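# Nest the open wooden boxes upright, largest on table

## Task

Put every open wooden box inside the next larger one so that each rests level with its opening facing upward; any box that begins tipped on a side or upside down must be turned upright. The largest box must stand upright directly on the table. The nest must stay in place without the robot supporting it, so at the end the grippers release everything and move away.

## Robot and tools

Robot: two arms, left_arm and right_arm, mounted facing each other across the table. left_arm's base sits on the +y side. The names do not match the left or right of any camera image.

Frame: one shared world frame. Origin at the table centre, +z up, table surface at z = +0.020 m. Positions are in metres, orientations are quaternions in w,x,y,z order, and velocities are in m/s and rad/s. The reported hand position can be somewhat wrong, more so when the arm is stretched far. Each gripper's fingers point along its own +x axis and close along its y axis. end_effector_position is the spot between the finger pads, roughly 3 to 4 cm short of the fingertips.

Tool execute_actions. Argument actions is a list holding zero or one item. An empty list commands nothing and returns the current state together with pictures. An action item is {"rows": [...], "steps": n}. rows has 1 to 15 rows. steps is 1 to 15 and defaults to 15; each step lasts 1/30 s. Row k is used on step k, and the final row repeats when there are fewer rows than steps. An action must have at least 4 steps. A wait item is {"steps": n} with no rows, n up to 300; it returns once n steps have passed since the previous result, and your reply time is counted in those steps. The optional boolean pictures asks for camera images; without it, only empty-list calls return them. A refused call moves nothing.

Each row is one flat list of 14 numbers covering both arms, even if only one moves: left_arm waist, shoulder, elbow, wrist pitch, wrist yaw, wrist roll, opening, then the same seven for right_arm. The six joint values are absolute target angles in radians (the same convention as Joint positions), not offsets. Stated ranges per arm: waist -3.054 to 3.054, shoulder 0.000 to 3.142, elbow 0.000 to 2.356, wrist pitch -1.571 to 1.571, wrist yaw -1.571 to 1.571, wrist roll -3.142 to 3.142. True limits can differ by up to 0.010 rad. A target more than 0.010 rad beyond a limit and farther out than the current angle gets the call refused; a target past the real limit is clipped to it, and the result may then print "joint sent to its limit" (possibly for an earlier action). Missing that line does not prove there is more room.

Opening is a scale from -1 to 1: +1 is fully open (0.088 m pad gap), empty fingers close at about -0.80, and anything lower closes no further. Fully closing takes about 0.5 s or more. To hold something, command an opening roughly 0.07 below its grip_measured; a smaller margin grips more gently. Very thin parts (under about 3 mm) get reduced force. Per-pad force tops out around 34 to 49 N.

Motion: each step the commanded angle can only lead the measured one by a fixed amount (0.211 rad for waist, shoulder and elbow, 0.213 wrist pitch, 0.267 wrist yaw, 0.228 wrist roll), and targets are scaled back if they would put a gripper over 70 mm from where it is. So big moves need several calls. Friction may leave joints short of target, especially at long reach, and tiny changes may not happen; check Joint positions after moving. Between calls the arms keep heading for the last row sent until they settle or a step is HELD. Each result is taken 4 steps before its action ends; those steps run while you reply.

Result lines: the state line gives each arm's pose and velocities. Joint positions and Joint velocities list each arm's six joints and then the finger gap in metres. grip_measured is the measured opening on the command scale (can be off about 1 mm per arm, and reads narrower by up to about 0.061 while squeezing hard). grip_effort_n is motor effort in newtons, negative meaning closing, capped near 83 N, with a fixed per-arm offset and some noise; "n/a" when unavailable. "joint command not followed" means a clearance check altered or blocked joint targets; HELD marks steps where your row was partly or wholly not sent.

Tool zoom_image: camera (cam_high, cam_low, cam_left_wrist or cam_right_wrist) and region [x0, y0, x1, y1] in pixels of that camera's latest 504x504 image, origin top-left, at most 504 by 504. Calibration for each camera is supplied; wrist camera poses follow from joint readings.

Tool finished_scene: pass the number of the current scene. It is final, reports whether the goal was met, and gives the next task.

Avoid: pushing or dropping anything off the table, letting the arms collide or press on each other, hard shoves, slams and drops. Contact torque reaching a joint's load limit (waist 17.6, shoulder 21.8, elbow 21.7, wrist pitch 5.74, wrist yaw 5.72, wrist roll 5.36 N m, held weight included) halts that arm for 10 s. Holding loads heats motors: MOTOR HOT appears from 50 °C, and at 95 °C an OVER-TEMPERATURE FAULT holds the arm and can cut its power. Occasional tugs on held parts or pushes on loose ones may happen. Smooth, economical, quick motion is preferred.

Each tool is called after ">>>" as a command line: name --argument value for each argument, lists and objects as JSON in quotes; but a table of rows of numbers goes row by row, as --pt "numbers of a row", without its own name.

## Session

>>> execute_actions --actions '[]'

Scene clock: 0.00 s of 4500.00 s.
left_arm: end_effector_position=(+0.3084, +0.1314, +0.3288) grip_measured=+0.846 grip_effort_n=n/a end_effector_quat_wxyz=(+0.886, +0.199, +0.401, -0.120) end_effector_velocity=(-0.003, +0.000, +0.001) end_effector_angular_velocity=(+0.002, -0.002, +0.009) | right_arm: end_effector_position=(+0.2621, -0.0637, +0.1420) grip_measured=+0.838 grip_effort_n=n/a end_effector_quat_wxyz=(+0.464, +0.646, +0.606, +0.012) end_effector_velocity=(-0.002, -0.002, -0.004) end_effector_angular_velocity=(-0.018, -0.001, +0.024)
Joint positions: left_arm=[ 0.628  2.467  1.991 -0.905  0.223 -0.225  0.08 ] | right_arm=[-0.301  2.113  0.842  0.607 -0.111  2.588  0.08 ]
Joint velocities: left_arm=[-0.002 -0.007 -0.002 -0.007 -0.007 -0.007 -0.   ] | right_arm=[-0.002  0.002 -0.002 -0.007 -0.022 -0.022 -0.   ]
Motor temperatures (°C, as the motors report them): left_arm=[24 23 26 23 26 25] | right_arm=[27 25 27 26 25 25]
Heat: left arm: hottest elbow 26 °C (+0.0 °C/min); right arm: hottest waist 27 °C (+0.0 °C/min).

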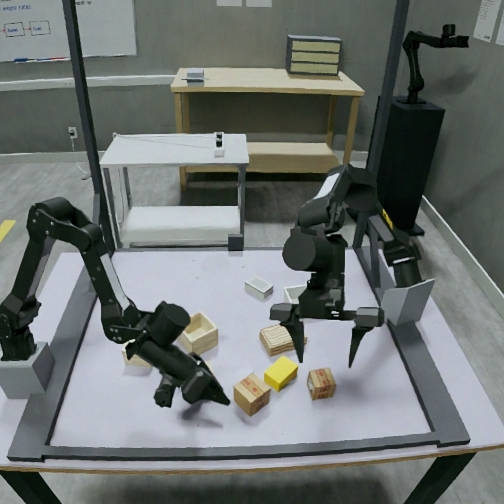

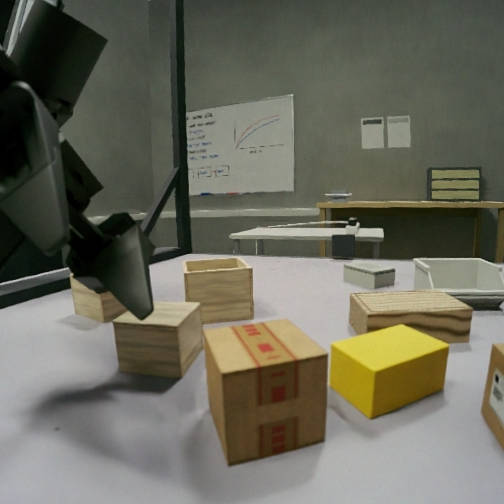

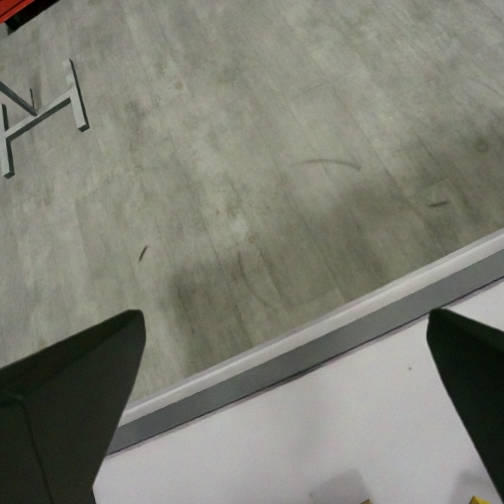

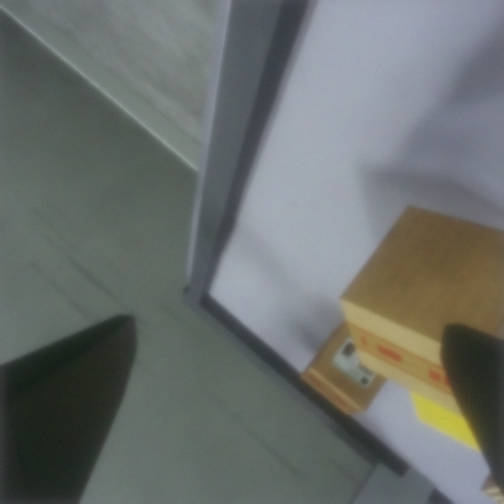

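>>> execute_actions --actions '[{"rows":[[0.428,2.467,1.991,-0.905,0.223,-0.225,0.85,-0.101,2.113,0.842,0.607,-0.111,2.588,0.85]],"steps":15}]'

>>> execute_actions --actions '[{"rows":[[0.428,2.267,1.991,-0.905,0.223,-0.225,0.85,-0.101,1.913,0.842,0.607,-0.111,2.588,0.85]],"steps":15}]'

>>> execute_actions --actions '[{"rows":[[0.428,2.267,1.791,-0.905,0.223,-0.225,0.85,-0.101,1.913,0.642,0.607,-0.111,2.588,0.85]],"steps":15}]'

>>> execute_actions --actions '[{"rows":[[0.428,2.267,1.791,-0.705,0.223,-0.225,0.85,-0.101,1.913,0.642,0.807,-0.111,2.588,0.85]],"steps":15}]' --pictures true

Scene clock: 0.77 s of 4500.00 s.
left_arm: end_effector_position=(+0.2538, +0.0569, +0.2592) grip_measured=+0.847 grip_effort_n=15.6 end_effector_quat_wxyz=(+0.845, +0.290, +0.414, -0.171) end_effector_velocity=(-0.040, -0.044, -0.046) end_effector_angular_velocity=(+0.096, +0.012, -0.107) | right_arm: end_effector_position=(+0.1760, -0.0528, +0.1155) grip_measured=+0.846 grip_effort_n=18.4 end_effector_quat_wxyz=(+0.481, +0.571, +0.664, +0.039) end_effector_velocity=(+0.011, -0.000, +0.004) end_effector_angular_velocity=(+0.002, -0.013, -0.008)
Joint positions: left_arm=[ 0.403  2.467  1.991 -0.905  0.225 -0.225  0.08 ] | right_arm=[-0.103  2.113  0.842  0.607 -0.113  2.588  0.08 ]
Joint velocities: left_arm=[-0.154 -0.002  0.002  0.007 -0.022 -0.007 -0.   ] | right_arm=[-0.027 -0.002  0.002 -0.007 -0.007 -0.022  0.   ]
Motor temperatures (°C, as the motors report them): left_arm=[24 24 27 23 26 25] | right_arm=[27 25 27 26 25 25]
Heat: left arm: hottest elbow 27 °C (+0.0 °C/min); right arm: hottest waist 27 °C (+0.0 °C/min).
Steps of this call (steps 1 to 12: nothing new was sent; steps 13 to 23: the first 11 steps of this action). Readings (joint positions):
13: left_arm=[0.625 2.467 1.991 -0.905 0.221 -0.225] | right_arm=[-0.295 2.113 0.842 0.607 -0.107 2.588]
14: left_arm=[0.613 2.467 1.991 -0.905 0.218 -0.225] | right_arm=[-0.274 2.113 0.842 0.607 -0.103 2.588]
16: left_arm=[0.567 2.467 1.991 -0.905 0.218 -0.225] | right_arm=[-0.205 2.113 0.842 0.607 -0.104 2.588]
20: left_arm=[0.447 2.467 1.991 -0.905 0.223 -0.225] | right_arm=[-0.108 2.113 0.842 0.607 -0.113 2.588]
23: the state above

Scene clock: 1.27 s of 4500.00 s.
left_arm: end_effector_position=(+0.2042, +0.0307, +0.3462) grip_measured=+0.847 grip_effort_n=15.1 end_effector_quat_wxyz=(+0.876, +0.273, +0.330, -0.221) end_effector_velocity=(-0.068, -0.032, +0.084) end_effector_angular_velocity=(-0.106, -0.138, -0.149) | right_arm: end_effector_position=(+0.1505, -0.0358, +0.2027) grip_measured=+0.847 grip_effort_n=18.4 end_effector_quat_wxyz=(+0.425, +0.596, +0.671, +0.122) end_effector_velocity=(+0.004, -0.012, -0.024) end_effector_angular_velocity=(-0.122, +0.004, -0.025)
Joint positions: left_arm=[ 0.427  2.267  1.997 -0.903  0.225 -0.225  0.081] | right_arm=[-0.103  1.918  0.85   0.611 -0.113  2.588  0.081]
Joint velocities: left_arm=[-0.002 -0.203  0.032 -0.007  0.007  0.007 -0.001] | right_arm=[ 0.002 -0.002 -0.002 -0.125 -0.007 -0.007 -0.   ]
Motor temperatures (°C, as the motors report them): left_arm=[24 24 27 24 26 25] | right_arm=[27 25 27 26 25 25]
Heat: left arm: hottest elbow 27 °C (+0.0 °C/min); right arm: hottest waist 27 °C (+0.0 °C/min).
Steps of this call (steps 1 to 4: the last 4 steps of your previous action; steps 5 to 15: the first 11 steps of this action). Readings (joint positions):
5: left_arm=[0.418 2.457 1.991 -0.905 0.225 -0.225] | right_arm=[-0.103 2.101 0.842 0.605 -0.113 2.588]
6: left_arm=[0.423 2.444 1.988 -0.908 0.225 -0.225] | right_arm=[-0.103 2.080 0.839 0.593 -0.113 2.588]
8: left_arm=[0.428 2.408 1.984 -0.910 0.225 -0.225] | right_arm=[-0.103 2.020 0.835 0.601 -0.113 2.588]
12: left_arm=[0.428 2.308 1.988 -0.905 0.225 -0.225] | right_arm=[-0.103 1.927 0.849 0.615 -0.113 2.588]
15: the state above

Scene clock: 1.77 s of 4500.00 s.
left_arm: end_effector_position=(+0.2154, +0.0816, +0.2848) grip_measured=+0.847 grip_effort_n=15.1 end_effector_quat_wxyz=(+0.850, +0.280, +0.413, -0.166) end_effector_velocity=(+0.001, -0.005, +0.000) end_effector_angular_velocity=(+0.002, -0.018, -0.022) | right_arm: end_effector_position=(+0.1659, -0.0952, +0.1409) grip_measured=+0.847 grip_effort_n=18.8 end_effector_quat_wxyz=(+0.476, +0.574, +0.665, +0.045) end_effector_velocity=(-0.004, +0.002, +0.004) end_effector_angular_velocity=(+0.026, +0.005, +0.028)
Joint positions: left_arm=[ 0.427  2.273  1.8   -0.908  0.225 -0.225  0.081] | right_arm=[-0.103  1.912  0.658  0.606 -0.113  2.588  0.081]
Joint velocities: left_arm=[-0.007 -0.002 -0.002  0.022 -0.007  0.007 -0.   ] | right_arm=[-0.002 -0.002 -0.007  0.037 -0.022 -0.007 -0.   ]
Motor temperatures (°C, as the motors report them): left_arm=[25 24 27 24 26 25] | right_arm=[27 25 27 26 25 25]
Heat: left arm: hottest elbow 27 °C (+0.0 °C/min); right arm: hottest waist 27 °C (+0.0 °C/min).
Steps of this call (steps 1 to 4: the last 4 steps of your previous action; steps 5 to 15: the first 11 steps of this action). Readings (joint positions):
5: left_arm=[0.427 2.264 1.975 -0.894 0.225 -0.225] | right_arm=[-0.103 1.918 0.838 0.615 -0.113 2.588]
6: left_arm=[0.427 2.259 1.939 -0.895 0.225 -0.225] | right_arm=[-0.103 1.912 0.812 0.622 -0.113 2.588]
8: left_arm=[0.427 2.252 1.877 -0.906 0.225 -0.225] | right_arm=[-0.103 1.905 0.747 0.614 -0.113 2.588]
12: left_arm=[0.427 2.272 1.810 -0.908 0.225 -0.225] | right_arm=[-0.103 1.912 0.665 0.600 -0.113 2.588]
15: the state above

Scene clock: 2.27 s of 4500.00 s.
left_arm: end_effector_position=(+0.2316, +0.0515, +0.3027) grip_measured=+0.847 grip_effort_n=15.1 end_effector_quat_wxyz=(+0.874, +0.274, +0.339, -0.216) end_effector_velocity=(+0.004, -0.016, +0.010) end_effector_angular_velocity=(-0.047, -0.046, -0.053) | right_arm: end_effector_position=(+0.1572, -0.0769, +0.1727) grip_measured=+0.847 grip_effort_n=18.4 end_effector_quat_wxyz=(+0.426, +0.595, +0.671, +0.119) end_effector_velocity=(-0.007, +0.008, +0.018) end_effector_angular_velocity=(+0.087, -0.022, +0.046)
Joint positions: left_arm=[ 0.427  2.27   1.793 -0.718  0.225 -0.225  0.081] | right_arm=[-0.103  1.911  0.648  0.799 -0.113  2.588  0.081]
Joint velocities: left_arm=[-0.002 -0.002  0.002  0.081  0.007 -0.007 -0.   ] | right_arm=[ 0.002 -0.002 -0.002  0.095 -0.007 -0.022 -0.   ]
Motor temperatures (°C, as the motors report them): left_arm=[25 24 27 24 26 25] | right_arm=[27 25 27 26 25 25]
Heat: left arm: hottest elbow 27 °C (+0.0 °C/min); right arm: hottest waist 27 °C (+0.0 °C/min).
Steps of this call (steps 1 to 4: the last 4 steps of your previous action; steps 5 to 15: the first 11 steps of this action). Readings (joint positions):
5: left_arm=[0.427 2.272 1.797 -0.889 0.225 -0.225] | right_arm=[-0.103 1.912 0.654 0.629 -0.113 2.588]
6: left_arm=[0.427 2.272 1.793 -0.839 0.225 -0.225] | right_arm=[-0.103 1.913 0.648 0.675 -0.113 2.588]
8: left_arm=[0.427 2.272 1.793 -0.774 0.225 -0.225] | right_arm=[-0.103 1.913 0.647 0.742 -0.113 2.588]
12: left_arm=[0.427 2.270 1.793 -0.728 0.225 -0.225] | right_arm=[-0.103 1.911 0.648 0.782 -0.113 2.588]
15: the state above
camera_calibration (this result's frames):
cam_left_wrist: T_world_to_cam=[[-0.557541, -0.742483, -0.371304, 0.29599], [-0.660161, 0.667737, -0.343969, 0.256405], [0.503325, 0.0533436, -0.862449, 0.216184], [0, 0, 0, 1]] pos_world=[0.225484, 0.0370244, 0.384545]
cam_right_wrist: T_world_to_cam=[[-0.665568, -0.265545, -0.6975, 0.219004], [-0.734204, 0.0651211, 0.675799, 0.0349717], [-0.134033, 0.961897, -0.238307, 0.218464], [0, 0, 0, 1]] pos_world=[0.200719, -0.154261, 0.181182]

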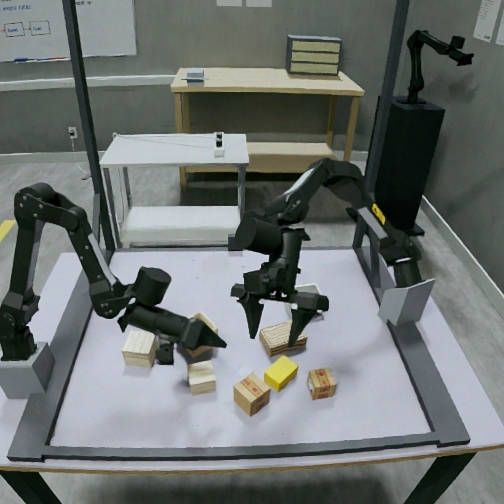

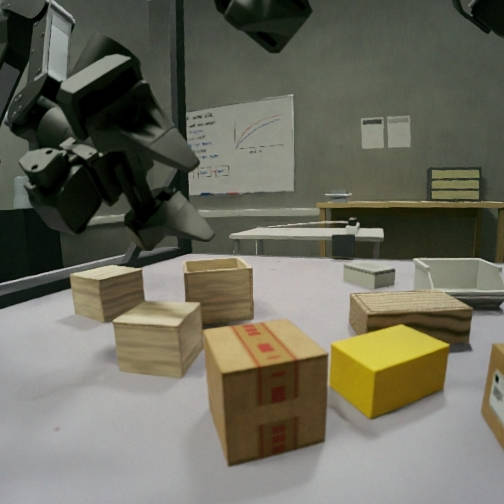

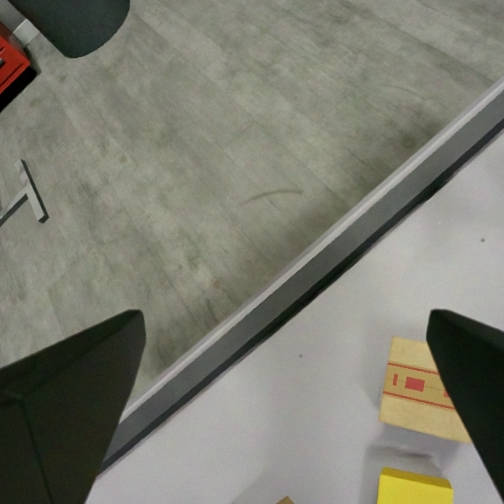

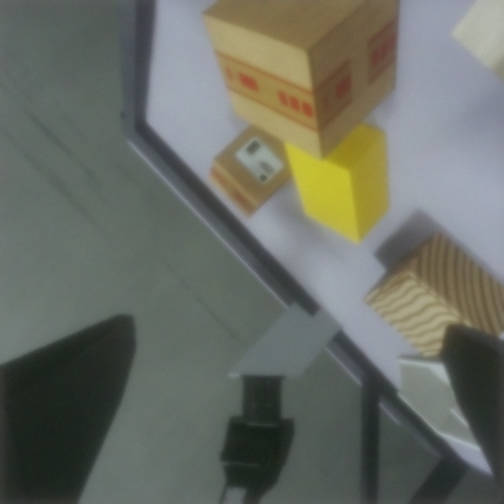

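>>> execute_actions --actions '[{"rows":[[0.427,1.6,1.2,-0.718,0.225,-0.225,0.85,-0.103,1.4,0.648,0.8,-0.111,2.588,0.85]],"steps":15}]'

>>> execute_actions --actions '[{"steps":45}]' --pictures true

Scene clock: 3.60 s of 4500.00 s.
left_arm: end_effector_position=(+0.1302, +0.1259, +0.3069) grip_measured=+0.847 grip_effort_n=15.1 end_effector_quat_wxyz=(+0.871, +0.275, +0.348, -0.210) end_effector_velocity=(-0.285, +0.165, +0.059) end_effector_angular_velocity=(-0.107, -0.140, -0.125) | right_arm: end_effector_position=(+0.1081, -0.0874, +0.3293) grip_measured=+0.847 grip_effort_n=17.9 end_effector_quat_wxyz=(+0.307, +0.623, +0.665, +0.275) end_effector_velocity=(-0.134, -0.115, +0.419) end_effector_angular_velocity=(+1.044, -0.072, +0.313)
Joint positions: left_arm=[ 0.427  1.798  1.302 -0.721  0.225 -0.225  0.081] | right_arm=[-0.103  1.513  0.644  0.803 -0.113  2.588  0.081]
Joint velocities: left_arm=[-0.002 -1.346 -0.989 -0.139 -0.007 -0.007  0.   ] | right_arm=[-0.002 -1.087 -0.002  0.007  0.007 -0.007 -0.   ]
Motor temperatures (°C, as the motors report them): left_arm=[25 25 27 24 26 25] | right_arm=[27 26 27 26 25 25]
Heat: left arm: hottest elbow 27 °C (+0.0 °C/min); right arm: hottest waist 27 °C (+0.0 °C/min).
Steps of this call (steps 1 to 4: the last 4 steps of your previous action; steps 5 to 29: the robot went on to your last target; steps 30 to 40: the first 11 steps of this action). Readings (joint positions):
30: left_arm=[0.427 2.253 1.770 -0.692 0.225 -0.225] | right_arm=[-0.103 1.896 0.648 0.801 -0.113 2.588]
31: left_arm=[0.427 2.219 1.721 -0.699 0.225 -0.225] | right_arm=[-0.103 1.871 0.644 0.789 -0.113 2.588]
33: left_arm=[0.427 2.133 1.616 -0.721 0.225 -0.225] | right_arm=[-0.103 1.798 0.640 0.798 -0.113 2.588]
37: left_arm=[0.427 1.943 1.428 -0.716 0.225 -0.225] | right_arm=[-0.103 1.630 0.644 0.803 -0.113 2.588]
40: the state above

Scene clock: 5.10 s of 4500.00 s.
left_arm: end_effector_position=(+0.0910, +0.1357, +0.3282) grip_measured=+0.847 grip_effort_n=15.6 end_effector_quat_wxyz=(+0.881, +0.271, +0.308, -0.235) end_effector_velocity=(-0.001, +0.002, -0.001) end_effector_angular_velocity=(+0.012, -0.002, +0.002) | right_arm: end_effector_position=(+0.0942, -0.1003, +0.3717) grip_measured=+0.847 grip_effort_n=18.4 end_effector_quat_wxyz=(+0.271, +0.626, +0.659, +0.317) end_effector_velocity=(+0.003, +0.001, -0.004) end_effector_angular_velocity=(-0.018, -0.006, -0.016)
Joint positions: left_arm=[ 0.427  1.609  1.207 -0.718  0.225 -0.225  0.081] | right_arm=[-0.103  1.407  0.649  0.802 -0.113  2.588  0.081]
Joint velocities: left_arm=[-0.002 -0.002 -0.002 -0.007 -0.007  0.007 -0.   ] | right_arm=[-0.002  0.002  0.002 -0.022  0.007 -0.007  0.   ]
Motor temperatures (°C, as the motors report them): left_arm=[25 25 27 24 26 25] | right_arm=[27 26 27 26 25 25]
Heat: left arm: hottest elbow 27 °C (+11.8 °C/min); right arm: hottest waist 27 °C (+0.0 °C/min).
Kept back: nothing.
Steps of this call (steps 1 to 4: the last 4 steps of your previous action; steps 5 to 30: the robot went on to your last target; steps 31 to 45: nothing new was sent). Readings (joint positions):
1: left_arm=[0.427 1.756 1.273 -0.722 0.225 -0.225] | right_arm=[-0.103 1.480 0.644 0.804 -0.113 2.588]
2: left_arm=[0.427 1.719 1.253 -0.723 0.225 -0.225] | right_arm=[-0.103 1.455 0.646 0.806 -0.113 2.588]
4: left_arm=[0.427 1.661 1.234 -0.720 0.225 -0.225] | right_arm=[-0.103 1.424 0.649 0.806 -0.113 2.588]
8: left_arm=[0.427 1.612 1.222 -0.718 0.225 -0.225] | right_arm=[-0.103 1.413 0.649 0.803 -0.113 2.588]
45: the state above
All arms were judged still, so your last target was given up. Only a new action makes them travel on or press farther. Fingers that are still opening or closing keep moving.
camera_calibration (this result's frames):
cam_left_wrist: T_world_to_cam=[[-0.574199, -0.729768, -0.371125, 0.28933], [-0.611071, 0.683691, -0.398948, 0.127536], [0.544874, -0.00229144, -0.838515, 0.300354], [0, 0, 0, 1]] pos_world=[0.0804114, 0.124637, 0.410109]
cam_right_wrist: T_world_to_cam=[[-0.622593, 0.00235911, -0.782542, 0.364066], [-0.731137, -0.358224, 0.580615, -0.151536], [-0.278956, 0.933633, 0.224753, 0.118659], [0, 0, 0, 1]] pos_world=[0.148971, -0.165927, 0.346212]

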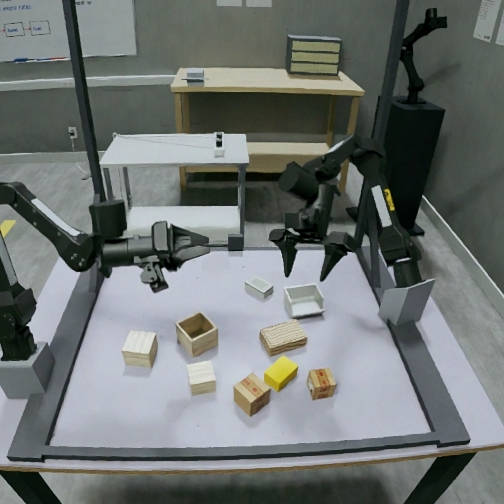

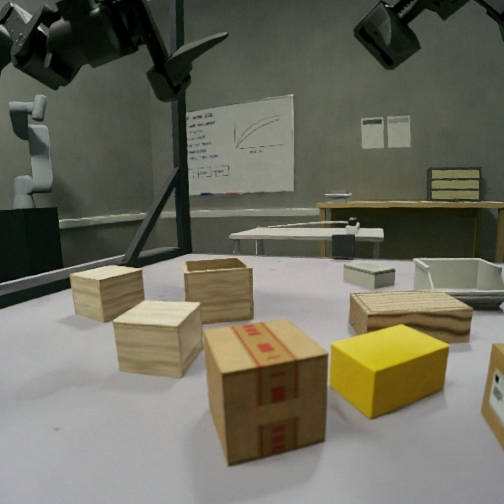

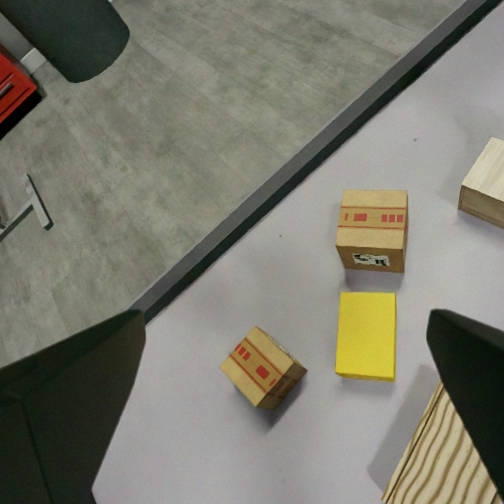

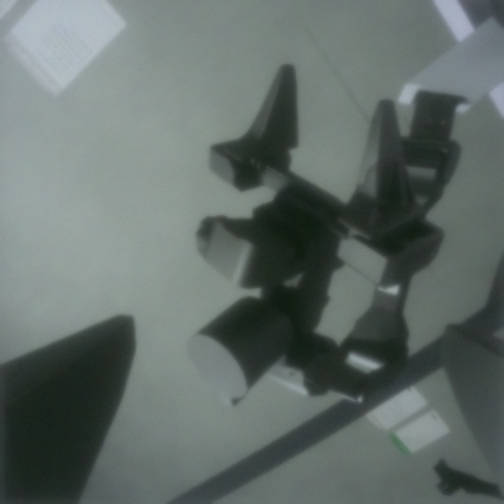

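>>> zoom_image --camera "cam_high" --region '[100, 290, 260, 410]'

>>> zoom_image --camera "cam_low" --region '[50, 230, 290, 400]'

Region (100, 290, 260, 410) of cam_high's 504x504 image, scaled by 3.150, with more detail than that image has; it fills the top 378 rows of this view, and the rest is white.

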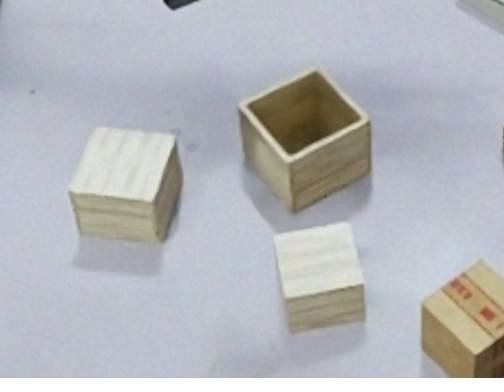

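Region (50, 230, 290, 400) of cam_low's 504x504 image, scaled by 2.100, with more detail than that image has; it fills the top 357 rows of this view, and the rest is white.

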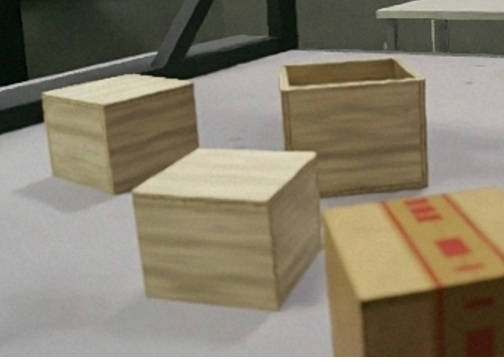

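>>> execute_actions --actions '[{"rows":[[0.427,1.2,0.9,-0.718,0.225,-0.225,0.85,-0.06,1.93,1.235,-0.87,0,2.588,0.85]],"steps":15}]'

>>> execute_actions --actions '[{"steps":50}]' --pictures true

Scene clock: 8.53 s of 4500.00 s.
left_arm: end_effector_position=(+0.0308, +0.1879, +0.3226) grip_measured=+0.847 grip_effort_n=15.1 end_effector_quat_wxyz=(+0.889, +0.265, +0.265, -0.262) end_effector_velocity=(-0.052, +0.018, +0.024) end_effector_angular_velocity=(-0.109, -0.122, -0.104) | right_arm: end_effector_position=(+0.1251, +0.0025, +0.2775) grip_measured=+0.847 grip_effort_n=18.8 end_effector_quat_wxyz=(+0.431, +0.615, +0.645, +0.137) end_effector_velocity=(+0.086, +0.092, -0.264) end_effector_angular_velocity=(-1.211, +0.011, -0.390)
Joint positions: left_arm=[ 0.427  1.226  0.928 -0.718  0.225 -0.225  0.081] | right_arm=[-0.065  1.853  1.132  0.286 -0.01   2.588  0.081]
Joint velocities: left_arm=[-0.002 -0.31  -0.105 -0.007 -0.007 -0.022  0.   ] | right_arm=[ 0.002  0.75   0.877 -1.399  0.022 -0.007 -0.   ]
Motor temperatures (°C, as the motors report them): left_arm=[26 25 27 24 26 25] | right_arm=[27 26 28 27 25 25]
Heat: left arm: hottest elbow 27 °C (+7.0 °C/min); right arm: hottest elbow 28 °C (+7.0 °C/min).
Steps of this call (steps 1 to 90: nothing new was sent; then 0.07 s passed at rest; steps 91 to 101: the first 11 steps of this action). Readings (joint positions):
91: left_arm=[0.427 1.591 1.186 -0.702 0.225 -0.225] | right_arm=[-0.100 1.424 0.665 0.778 -0.099 2.588]
92: left_arm=[0.427 1.554 1.141 -0.699 0.225 -0.225] | right_arm=[-0.093 1.458 0.712 0.727 -0.072 2.588]
94: left_arm=[0.427 1.453 1.039 -0.726 0.225 -0.225] | right_arm=[-0.079 1.555 0.818 0.628 -0.043 2.588]
98: left_arm=[0.427 1.286 0.940 -0.724 0.225 -0.225] | right_arm=[-0.067 1.741 1.007 0.433 -0.017 2.588]
101: the state above

Scene clock: 10.20 s of 4500.00 s.
left_arm: end_effector_position=(+0.0289, +0.1922, +0.3197) grip_measured=+0.847 grip_effort_n=15.1 end_effector_quat_wxyz=(+0.889, +0.265, +0.265, -0.262) end_effector_velocity=(+0.000, +0.003, -0.003) end_effector_angular_velocity=(+0.004, +0.005, +0.015) | right_arm: end_effector_position=(+0.1599, -0.1718, +0.1545) grip_measured=+0.847 grip_effort_n=17.9 end_effector_quat_wxyz=(+0.694, +0.404, +0.521, -0.287) end_effector_velocity=(-0.001, -0.007, -0.003) end_effector_angular_velocity=(-0.029, +0.008, -0.014)
Joint positions: left_arm=[ 0.427  1.206  0.907 -0.718  0.225 -0.225  0.081] | right_arm=[-0.064  1.919  1.225 -0.868 -0.005  2.588  0.081]
Joint velocities: left_arm=[-0.002 -0.002 -0.007 -0.007 -0.007 -0.007 -0.   ] | right_arm=[ 0.002  0.002 -0.007 -0.022 -0.007  0.007 -0.   ]
Motor temperatures (°C, as the motors report them): left_arm=[26 25 27 24 26 25] | right_arm=[27 26 28 27 25 25]
Heat: left arm: hottest elbow 27 °C (+5.9 °C/min); right arm: hottest elbow 28 °C (+5.9 °C/min).
Kept back: nothing.
Steps of this call (steps 1 to 4: the last 4 steps of your previous action; steps 5 to 45: the robot went on to your last target; steps 46 to 50: nothing new was sent). Readings (joint positions):
1: left_arm=[0.427 1.219 0.924 -0.718 0.225 -0.225] | right_arm=[-0.065 1.873 1.157 0.236 -0.009 2.588]
2: left_arm=[0.427 1.214 0.920 -0.718 0.225 -0.225] | right_arm=[-0.064 1.886 1.174 0.188 -0.008 2.588]
4: left_arm=[0.427 1.213 0.913 -0.718 0.225 -0.225] | right_arm=[-0.064 1.899 1.197 0.091 -0.006 2.588]
8: left_arm=[0.427 1.210 0.908 -0.718 0.225 -0.225] | right_arm=[-0.064 1.909 1.219 -0.103 -0.005 2.588]
50: the state above
All arms were judged still, so your last target was given up. Only a new action makes them travel on or press farther. Fingers that are still opening or closing keep moving.
camera_calibration (this result's frames):
cam_left_wrist: T_world_to_cam=[[-0.595478, -0.711693, -0.372692, 0.289425], [-0.539616, 0.698012, -0.470738, 0.0657529], [0.595164, -0.0792039, -0.799692, 0.328143], [0, 0, 0, 1]] pos_world=[0.0125292, 0.186076, 0.401232]
cam_right_wrist: T_world_to_cam=[[-0.795204, -0.542887, -0.270044, 0.0899326], [-0.589867, 0.795753, 0.137238, 0.241085], [0.140383, 0.268422, -0.953017, 0.253184], [0, 0, 0, 1]] pos_world=[0.17818, -0.210981, 0.232489]

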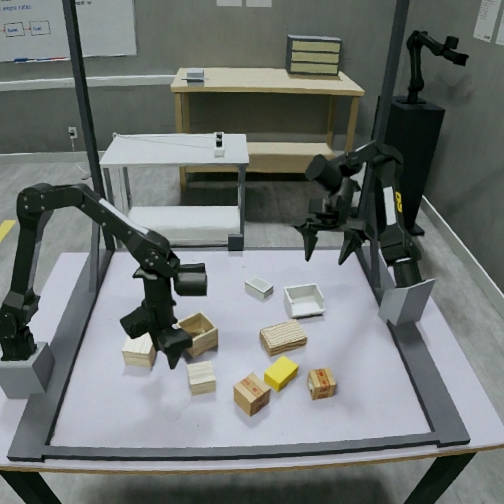

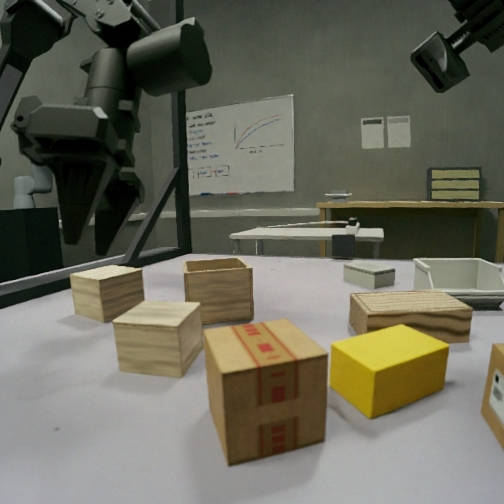

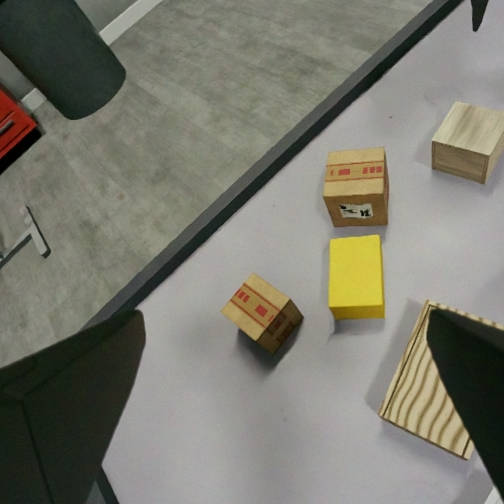

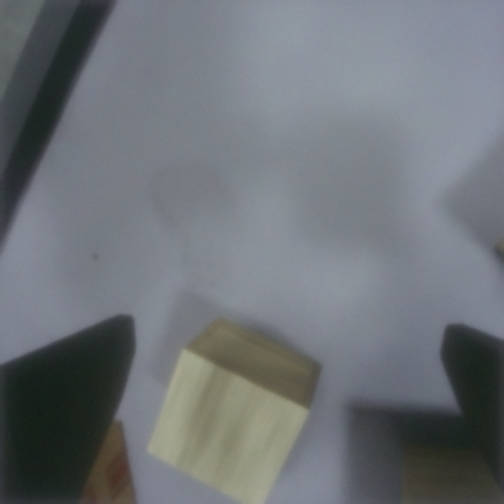

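>>> execute_actions --actions '[{"rows":[[0.427,1.2,0.9,-0.718,0.225,-0.225,0.85,-0.06,2.06,1.46,-0.96,0.3,0,0.85]],"steps":15}]'

>>> execute_actions --actions '[{"steps":110}]' --pictures true

Scene clock: 11.13 s of 4500.00 s.
left_arm: end_effector_position=(+0.0289, +0.1922, +0.3197) grip_measured=+0.847 grip_effort_n=15.1 end_effector_quat_wxyz=(+0.889, +0.265, +0.265, -0.262) end_effector_velocity=(-0.001, +0.001, +0.000) end_effector_angular_velocity=(+0.009, -0.006, -0.000) | right_arm: end_effector_position=(+0.1952, -0.1309, +0.1835) grip_measured=+0.847 grip_effort_n=18.4 end_effector_quat_wxyz=(+0.853, +0.218, +0.463, -0.100) end_effector_velocity=(+0.016, -0.000, -0.003) end_effector_angular_velocity=(-0.930, -0.144, +1.288)
Joint positions: left_arm=[ 0.427  1.206  0.907 -0.718  0.225 -0.225  0.081] | right_arm=[-0.061  2.038  1.445 -0.953  0.282  2.028  0.081]
Joint velocities: left_arm=[-0.002 -0.002  0.002 -0.007 -0.007  0.007 -0.   ] | right_arm=[-0.002  0.066  0.051 -0.051  0.095 -1.575 -0.   ]
Motor temperatures (°C, as the motors report them): left_arm=[26 25 27 24 26 25] | right_arm=[27 26 28 27 25 25]
Heat: left arm: hottest elbow 27 °C (+5.4 °C/min); right arm: hottest elbow 28 °C (+5.4 °C/min).
Steps of this call (steps 1 to 17: nothing new was sent; steps 18 to 28: the first 11 steps of this action). Readings (joint positions):
18: left_arm=[0.427 1.206 0.907 -0.718 0.225 -0.225] | right_arm=[-0.062 1.932 1.243 -0.890 0.023 2.558]
19: left_arm=[0.427 1.206 0.907 -0.718 0.225 -0.225] | right_arm=[-0.059 1.958 1.285 -0.921 0.094 2.502]
21: left_arm=[0.427 1.206 0.907 -0.718 0.225 -0.225] | right_arm=[-0.061 2.008 1.365 -0.918 0.187 2.396]
25: left_arm=[0.427 1.206 0.907 -0.718 0.225 -0.225] | right_arm=[-0.061 2.031 1.432 -0.947 0.263 2.185]
28: the state above

Scene clock: 14.80 s of 4500.00 s.
left_arm: end_effector_position=(+0.0289, +0.1922, +0.3197) grip_measured=+0.847 grip_effort_n=15.1 end_effector_quat_wxyz=(+0.889, +0.265, +0.265, -0.262) end_effector_velocity=(-0.002, +0.001, -0.002) end_effector_angular_velocity=(-0.002, +0.013, +0.003) | right_arm: end_effector_position=(+0.1973, -0.1307, +0.1833) grip_measured=+0.847 grip_effort_n=17.4 end_effector_quat_wxyz=(+0.638, -0.612, +0.328, +0.334) end_effector_velocity=(+0.002, -0.003, -0.001) end_effector_angular_velocity=(-0.022, +0.007, +0.008)
Joint positions: left_arm=[ 0.427  1.206  0.907 -0.718  0.225 -0.225  0.081] | right_arm=[-0.061  2.046  1.451 -0.958  0.296  0.002  0.081]
Joint velocities: left_arm=[-0.002 -0.002 -0.002 -0.007  0.007 -0.007  0.   ] | right_arm=[-0.007  0.002 -0.002 -0.007 -0.007 -0.022 -0.   ]
Motor temperatures (°C, as the motors report them): left_arm=[26 25 28 25 26 25] | right_arm=[27 27 28 27 25 25]
Heat: left arm: hottest elbow 28 °C (+8.1 °C/min); right arm: hottest elbow 28 °C (+4.1 °C/min).
Kept back: nothing.
Steps of this call (steps 1 to 4: the last 4 steps of your previous action; steps 5 to 60: the robot went on to your last target; steps 61 to 110: nothing new was sent). Readings (joint positions):
1: left_arm=[0.427 1.206 0.907 -0.718 0.225 -0.225] | right_arm=[-0.061 2.040 1.446 -0.955 0.285 1.975]
2: left_arm=[0.427 1.206 0.907 -0.718 0.225 -0.225] | right_arm=[-0.061 2.042 1.447 -0.955 0.288 1.923]
4: left_arm=[0.427 1.206 0.907 -0.718 0.225 -0.225] | right_arm=[-0.061 2.045 1.447 -0.956 0.291 1.817]
8: left_arm=[0.427 1.206 0.907 -0.718 0.225 -0.225] | right_arm=[-0.061 2.046 1.449 -0.957 0.294 1.606]
110: the state above
All arms were judged still, so your last target was given up. Only a new action makes them travel on or press farther. Fingers that are still opening or closing keep moving.
camera_calibration (this result's frames):
cam_left_wrist: T_world_to_cam=[[-0.595478, -0.711693, -0.372692, 0.289425], [-0.539616, 0.698012, -0.470738, 0.0657529], [0.595164, -0.0792039, -0.799692, 0.328143], [0, 0, 0, 1]] pos_world=[0.0125292, 0.186076, 0.401232]
cam_right_wrist: T_world_to_cam=[[0.834524, 0.0137821, 0.550799, -0.249524], [-0.132452, -0.965352, 0.224836, -0.109939], [0.534814, -0.260585, -0.803784, 0.0900406], [0, 0, 0, 1]] pos_world=[0.145517, -0.0792272, 0.234529]

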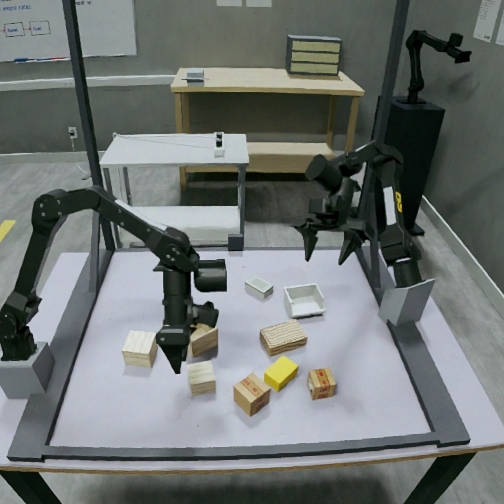

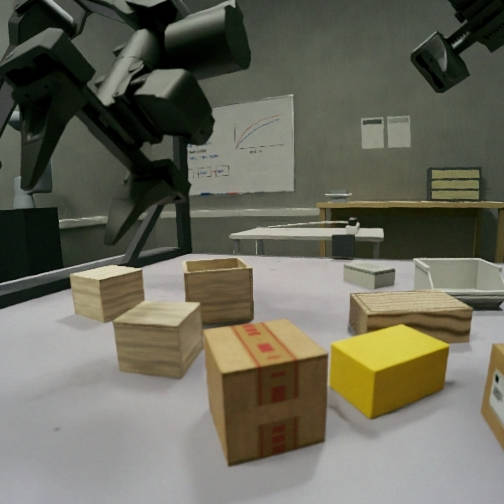

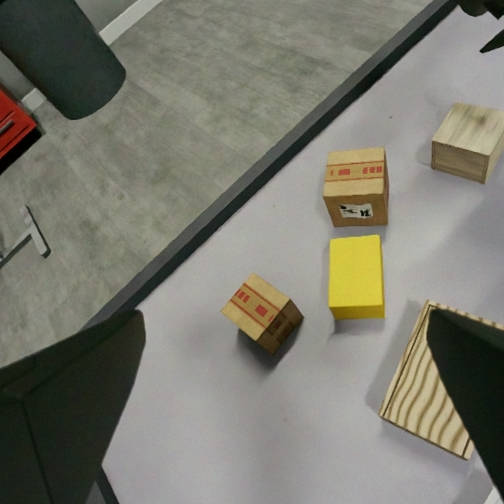

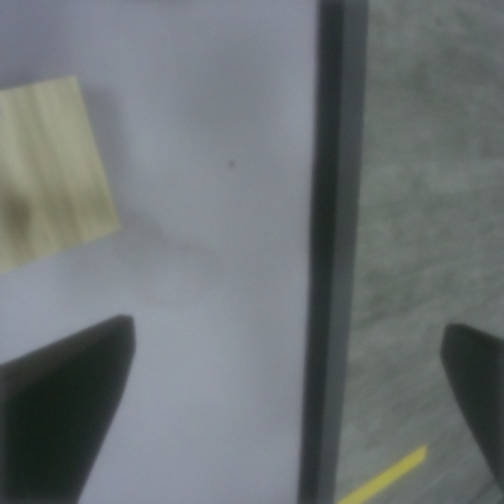

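>>> execute_actions --actions '[{"rows":[[0.427,1.2,0.9,-0.718,0.225,-0.225,0.85,-0.06,2.06,1.46,-0.96,-0.3,0,0.85]],"steps":15}]'

>>> execute_actions --actions '[{"steps":30}]' --pictures true

Scene clock: 15.40 s of 4500.00 s.
left_arm: end_effector_position=(+0.0289, +0.1922, +0.3197) grip_measured=+0.847 grip_effort_n=15.1 end_effector_quat_wxyz=(+0.889, +0.265, +0.265, -0.262) end_effector_velocity=(+0.001, +0.001, -0.001) end_effector_angular_velocity=(-0.004, -0.004, +0.006) | right_arm: end_effector_position=(+0.1222, -0.1293, +0.1573) grip_measured=+0.847 grip_effort_n=17.4 end_effector_quat_wxyz=(+0.526, -0.504, +0.478, +0.490) end_effector_velocity=(-0.073, -0.004, -0.003) end_effector_angular_velocity=(-0.013, +0.476, +0.006)
Joint positions: left_arm=[ 0.427  1.206  0.907 -0.718  0.225 -0.225  0.081] | right_arm=[-0.061  2.047  1.451 -0.958 -0.238  0.002  0.081]
Joint velocities: left_arm=[-0.002 -0.002 -0.007  0.007 -0.007 -0.007 -0.   ] | right_arm=[ 0.002 -0.007 -0.002 -0.022 -0.476  0.007 -0.   ]
Motor temperatures (°C, as the motors report them): left_arm=[26 25 28 25 26 25] | right_arm=[27 27 29 27 25 25]
Heat: left arm: hottest elbow 28 °C (+7.8 °C/min); right arm: hottest elbow 29 °C (+7.8 °C/min).
Steps of this call (steps 1 to 7: nothing new was sent; steps 8 to 18: the first 11 steps of this action). Readings (joint positions):
8: left_arm=[0.427 1.206 0.907 -0.718 0.225 -0.225] | right_arm=[-0.062 2.046 1.451 -0.958 0.270 0.002]
9: left_arm=[0.427 1.206 0.907 -0.718 0.225 -0.225] | right_arm=[-0.064 2.046 1.451 -0.958 0.202 0.002]
11: left_arm=[0.427 1.206 0.907 -0.718 0.225 -0.225] | right_arm=[-0.064 2.046 1.451 -0.958 0.079 0.002]
15: left_arm=[0.427 1.206 0.907 -0.718 0.225 -0.225] | right_arm=[-0.063 2.047 1.451 -0.958 -0.154 0.002]
18: the state above

Scene clock: 16.40 s of 4500.00 s.
left_arm: end_effector_position=(+0.0289, +0.1922, +0.3197) grip_measured=+0.847 grip_effort_n=15.1 end_effector_quat_wxyz=(+0.889, +0.265, +0.265, -0.262) end_effector_velocity=(-0.003, -0.003, -0.000) end_effector_angular_velocity=(-0.008, +0.002, -0.013) | right_arm: end_effector_position=(+0.1137, -0.1292, +0.1570) grip_measured=+0.847 grip_effort_n=17.0 end_effector_quat_wxyz=(+0.512, -0.491, +0.492, +0.505) end_effector_velocity=(-0.002, -0.001, +0.001) end_effector_angular_velocity=(-0.003, +0.007, +0.009)
Joint positions: left_arm=[ 0.427  1.206  0.907 -0.718  0.225 -0.225  0.081] | right_arm=[-0.061  2.047  1.451 -0.958 -0.295  0.002  0.081]
Joint velocities: left_arm=[-0.007 -0.007 -0.002  0.007  0.007 -0.007 -0.   ] | right_arm=[ 0.002 -0.002  0.002 -0.007 -0.007 -0.007 -0.   ]
Motor temperatures (°C, as the motors report them): left_arm=[26 25 28 25 26 25] | right_arm=[27 27 29 27 25 25]
Heat: left arm: hottest elbow 28 °C (+7.3 °C/min); right arm: hottest elbow 29 °C (+7.3 °C/min).
Kept back: nothing.
Steps of this call (steps 1 to 4: the last 4 steps of your previous action; steps 5 to 30: the robot went on to your last target). Readings (joint positions):
1: left_arm=[0.427 1.206 0.907 -0.718 0.225 -0.225] | right_arm=[-0.061 2.047 1.451 -0.958 -0.252 0.002]
2: left_arm=[0.427 1.206 0.907 -0.718 0.225 -0.225] | right_arm=[-0.061 2.047 1.451 -0.958 -0.263 0.002]
4: left_arm=[0.427 1.206 0.907 -0.718 0.225 -0.225] | right_arm=[-0.061 2.047 1.451 -0.958 -0.277 0.002]
8: left_arm=[0.427 1.206 0.907 -0.718 0.225 -0.225] | right_arm=[-0.061 2.047 1.451 -0.958 -0.290 0.002]
30: the state above
All arms were judged still, so your last target was given up. Only a new action makes them travel on or press farther. Fingers that are still opening or closing keep moving.
camera_calibration (this result's frames):
cam_left_wrist: T_world_to_cam=[[-0.595478, -0.711693, -0.372692, 0.289425], [-0.539616, 0.698012, -0.470738, 0.0657529], [0.595164, -0.0792039, -0.799692, 0.328143], [0, 0, 0, 1]] pos_world=[0.0125292, 0.186076, 0.401232]
cam_right_wrist: T_world_to_cam=[[0.999448, 0.0325698, -0.00659786, -0.0940475], [0.0331808, -0.967113, 0.252175, -0.137056], [0.0018324, -0.252254, -0.967659, 0.201407], [0, 0, 0, 1]] pos_world=[0.0981741, -0.0786801, 0.228835]

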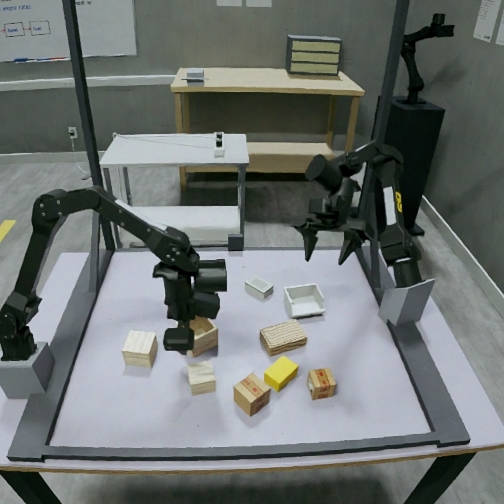

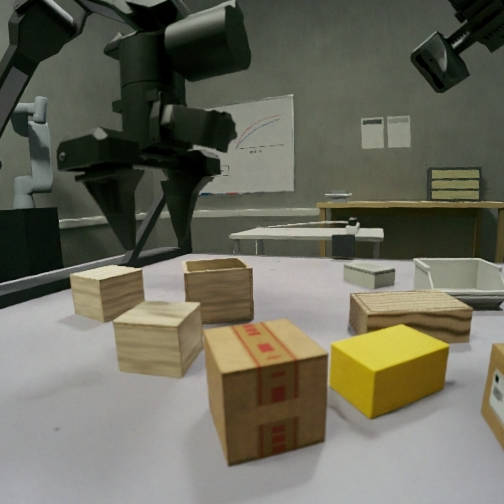

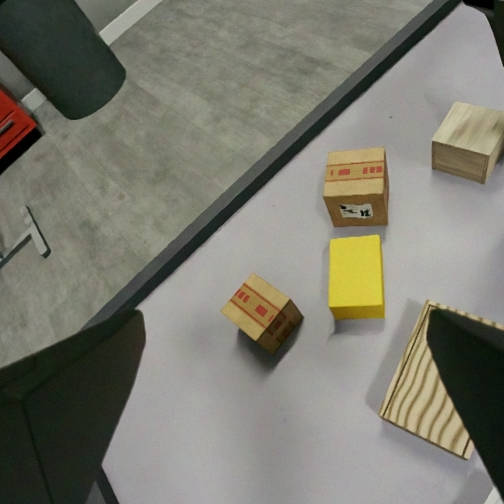

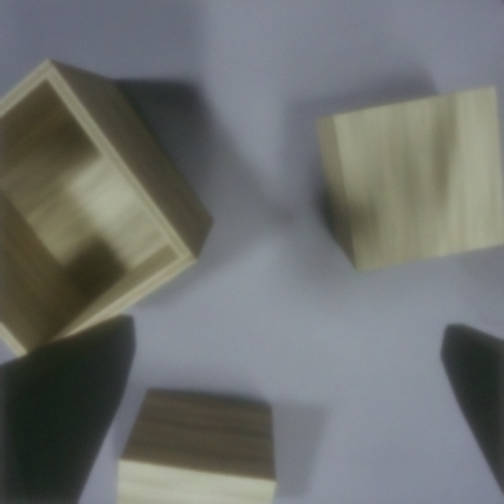

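>>> execute_actions --actions '[{"rows":[[0.427,1.2,0.9,-0.718,0.225,-0.225,0.85,-0.175,2.115,1.59,-1.03,-0.3,0,0.95]],"steps":15}]'

>>> execute_actions --actions '[{"steps":20}]' --pictures true

Scene clock: 17.17 s of 4500.00 s.
left_arm: end_effector_position=(+0.0289, +0.1922, +0.3197) grip_measured=+0.847 grip_effort_n=15.1 end_effector_quat_wxyz=(+0.889, +0.265, +0.265, -0.262) end_effector_velocity=(-0.001, +0.002, -0.003) end_effector_angular_velocity=(+0.004, +0.003, +0.008) | right_arm: end_effector_position=(+0.1548, -0.1079, +0.1835) grip_measured=+0.942 grip_effort_n=18.4 end_effector_quat_wxyz=(+0.548, -0.449, +0.508, +0.489) end_effector_velocity=(-0.012, -0.007, -0.013) end_effector_angular_velocity=(-0.072, +0.030, +0.014)
Joint positions: left_arm=[ 0.427  1.206  0.907 -0.718  0.225 -0.225  0.081] | right_arm=[-0.179  2.096  1.578 -1.024 -0.302  0.001  0.085]
Joint velocities: left_arm=[-0.007 -0.007 -0.007 -0.007 -0.007 -0.007 -0.   ] | right_arm=[ 0.027  0.037  0.017 -0.051 -0.022 -0.007  0.002]
Motor temperatures (°C, as the motors report them): left_arm=[26 25 28 25 26 25] | right_arm=[27 27 29 27 25 25]
Heat: left arm: hottest elbow 28 °C (+7.0 °C/min); right arm: hottest elbow 29 °C (+7.0 °C/min).
Steps of this call (steps 1 to 12: nothing new was sent; steps 13 to 23: the first 11 steps of this action). Readings (joint positions):
13: left_arm=[0.427 1.206 0.907 -0.718 0.225 -0.225] | right_arm=[-0.064 2.053 1.462 -0.973 -0.298 0.001]
14: left_arm=[0.427 1.206 0.907 -0.718 0.225 -0.225] | right_arm=[-0.077 2.065 1.488 -0.994 -0.302 0.001]
16: left_arm=[0.427 1.206 0.907 -0.718 0.225 -0.225] | right_arm=[-0.119 2.086 1.533 -0.998 -0.302 0.001]
20: left_arm=[0.427 1.206 0.907 -0.718 0.225 -0.225] | right_arm=[-0.177 2.093 1.571 -1.019 -0.302 0.001]
23: the state above

Scene clock: 17.83 s of 4500.00 s.
left_arm: end_effector_position=(+0.0289, +0.1922, +0.3197) grip_measured=+0.847 grip_effort_n=15.1 end_effector_quat_wxyz=(+0.889, +0.265, +0.265, -0.262) end_effector_velocity=(-0.001, +0.002, -0.004) end_effector_angular_velocity=(+0.022, +0.007, -0.012) | right_arm: end_effector_position=(+0.1542, -0.1080, +0.1822) grip_measured=+0.947 grip_effort_n=18.4 end_effector_quat_wxyz=(+0.547, -0.451, +0.510, +0.488) end_effector_velocity=(-0.001, -0.005, +0.000) end_effector_angular_velocity=(-0.019, +0.011, -0.016)
Joint positions: left_arm=[ 0.427  1.206  0.907 -0.718  0.225 -0.225  0.081] | right_arm=[-0.177  2.101  1.58  -1.028 -0.302  0.001  0.085]
Joint velocities: left_arm=[-0.002 -0.002 -0.007 -0.007  0.007  0.022  0.   ] | right_arm=[-0.002 -0.002 -0.002 -0.022 -0.007  0.007 -0.   ]
Motor temperatures (°C, as the motors report them): left_arm=[26 25 28 25 26 25] | right_arm=[27 28 29 26 25 25]
Heat: left arm: hottest elbow 28 °C (+6.7 °C/min); right arm: hottest elbow 29 °C (+6.7 °C/min).
Kept back: nothing.
Steps of this call (steps 1 to 4: the last 4 steps of your previous action; steps 5 to 15: the robot went on to your last target; steps 16 to 20: nothing new was sent). Readings (joint positions):
1: left_arm=[0.427 1.206 0.907 -0.718 0.225 -0.225] | right_arm=[-0.178 2.097 1.578 -1.025 -0.302 0.001]
2: left_arm=[0.427 1.206 0.907 -0.718 0.225 -0.225] | right_arm=[-0.177 2.098 1.578 -1.026 -0.302 0.001]
4: left_arm=[0.427 1.206 0.907 -0.718 0.225 -0.225] | right_arm=[-0.177 2.100 1.578 -1.027 -0.302 0.001]
8: left_arm=[0.427 1.206 0.907 -0.718 0.225 -0.225] | right_arm=[-0.177 2.101 1.579 -1.027 -0.302 0.001]
20: the state above
All arms were judged still, so your last target was given up. Only a new action makes them travel on or press farther. Fingers that are still opening or closing keep moving.
camera_calibration (this result's frames):
cam_left_wrist: T_world_to_cam=[[-0.595478, -0.711693, -0.372692, 0.289425], [-0.539616, 0.698012, -0.470738, 0.0657529], [0.595164, -0.0792039, -0.799692, 0.328143], [0, 0, 0, 1]] pos_world=[0.0125292, 0.186076, 0.401232]
cam_right_wrist: T_world_to_cam=[[0.997057, -0.075104, -0.0153943, -0.144768], [-0.070126, -0.974582, 0.212771, -0.101963], [-0.030983, -0.211066, -0.976981, 0.242215], [0, 0, 0, 1]] pos_world=[0.144697, -0.0591211, 0.256105]

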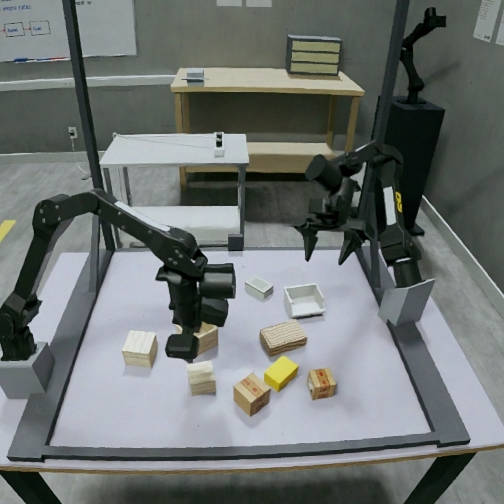

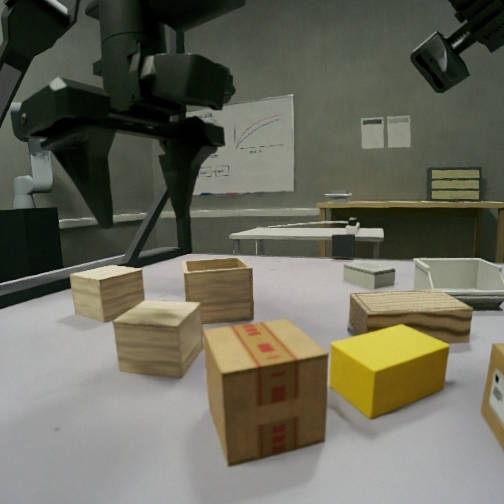

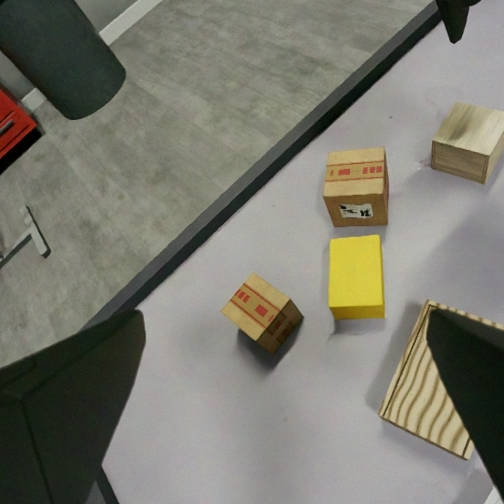

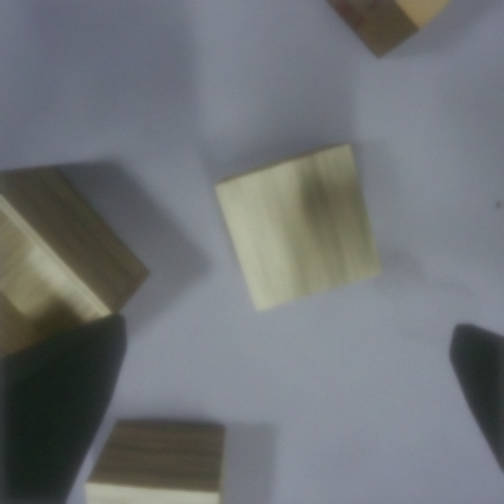

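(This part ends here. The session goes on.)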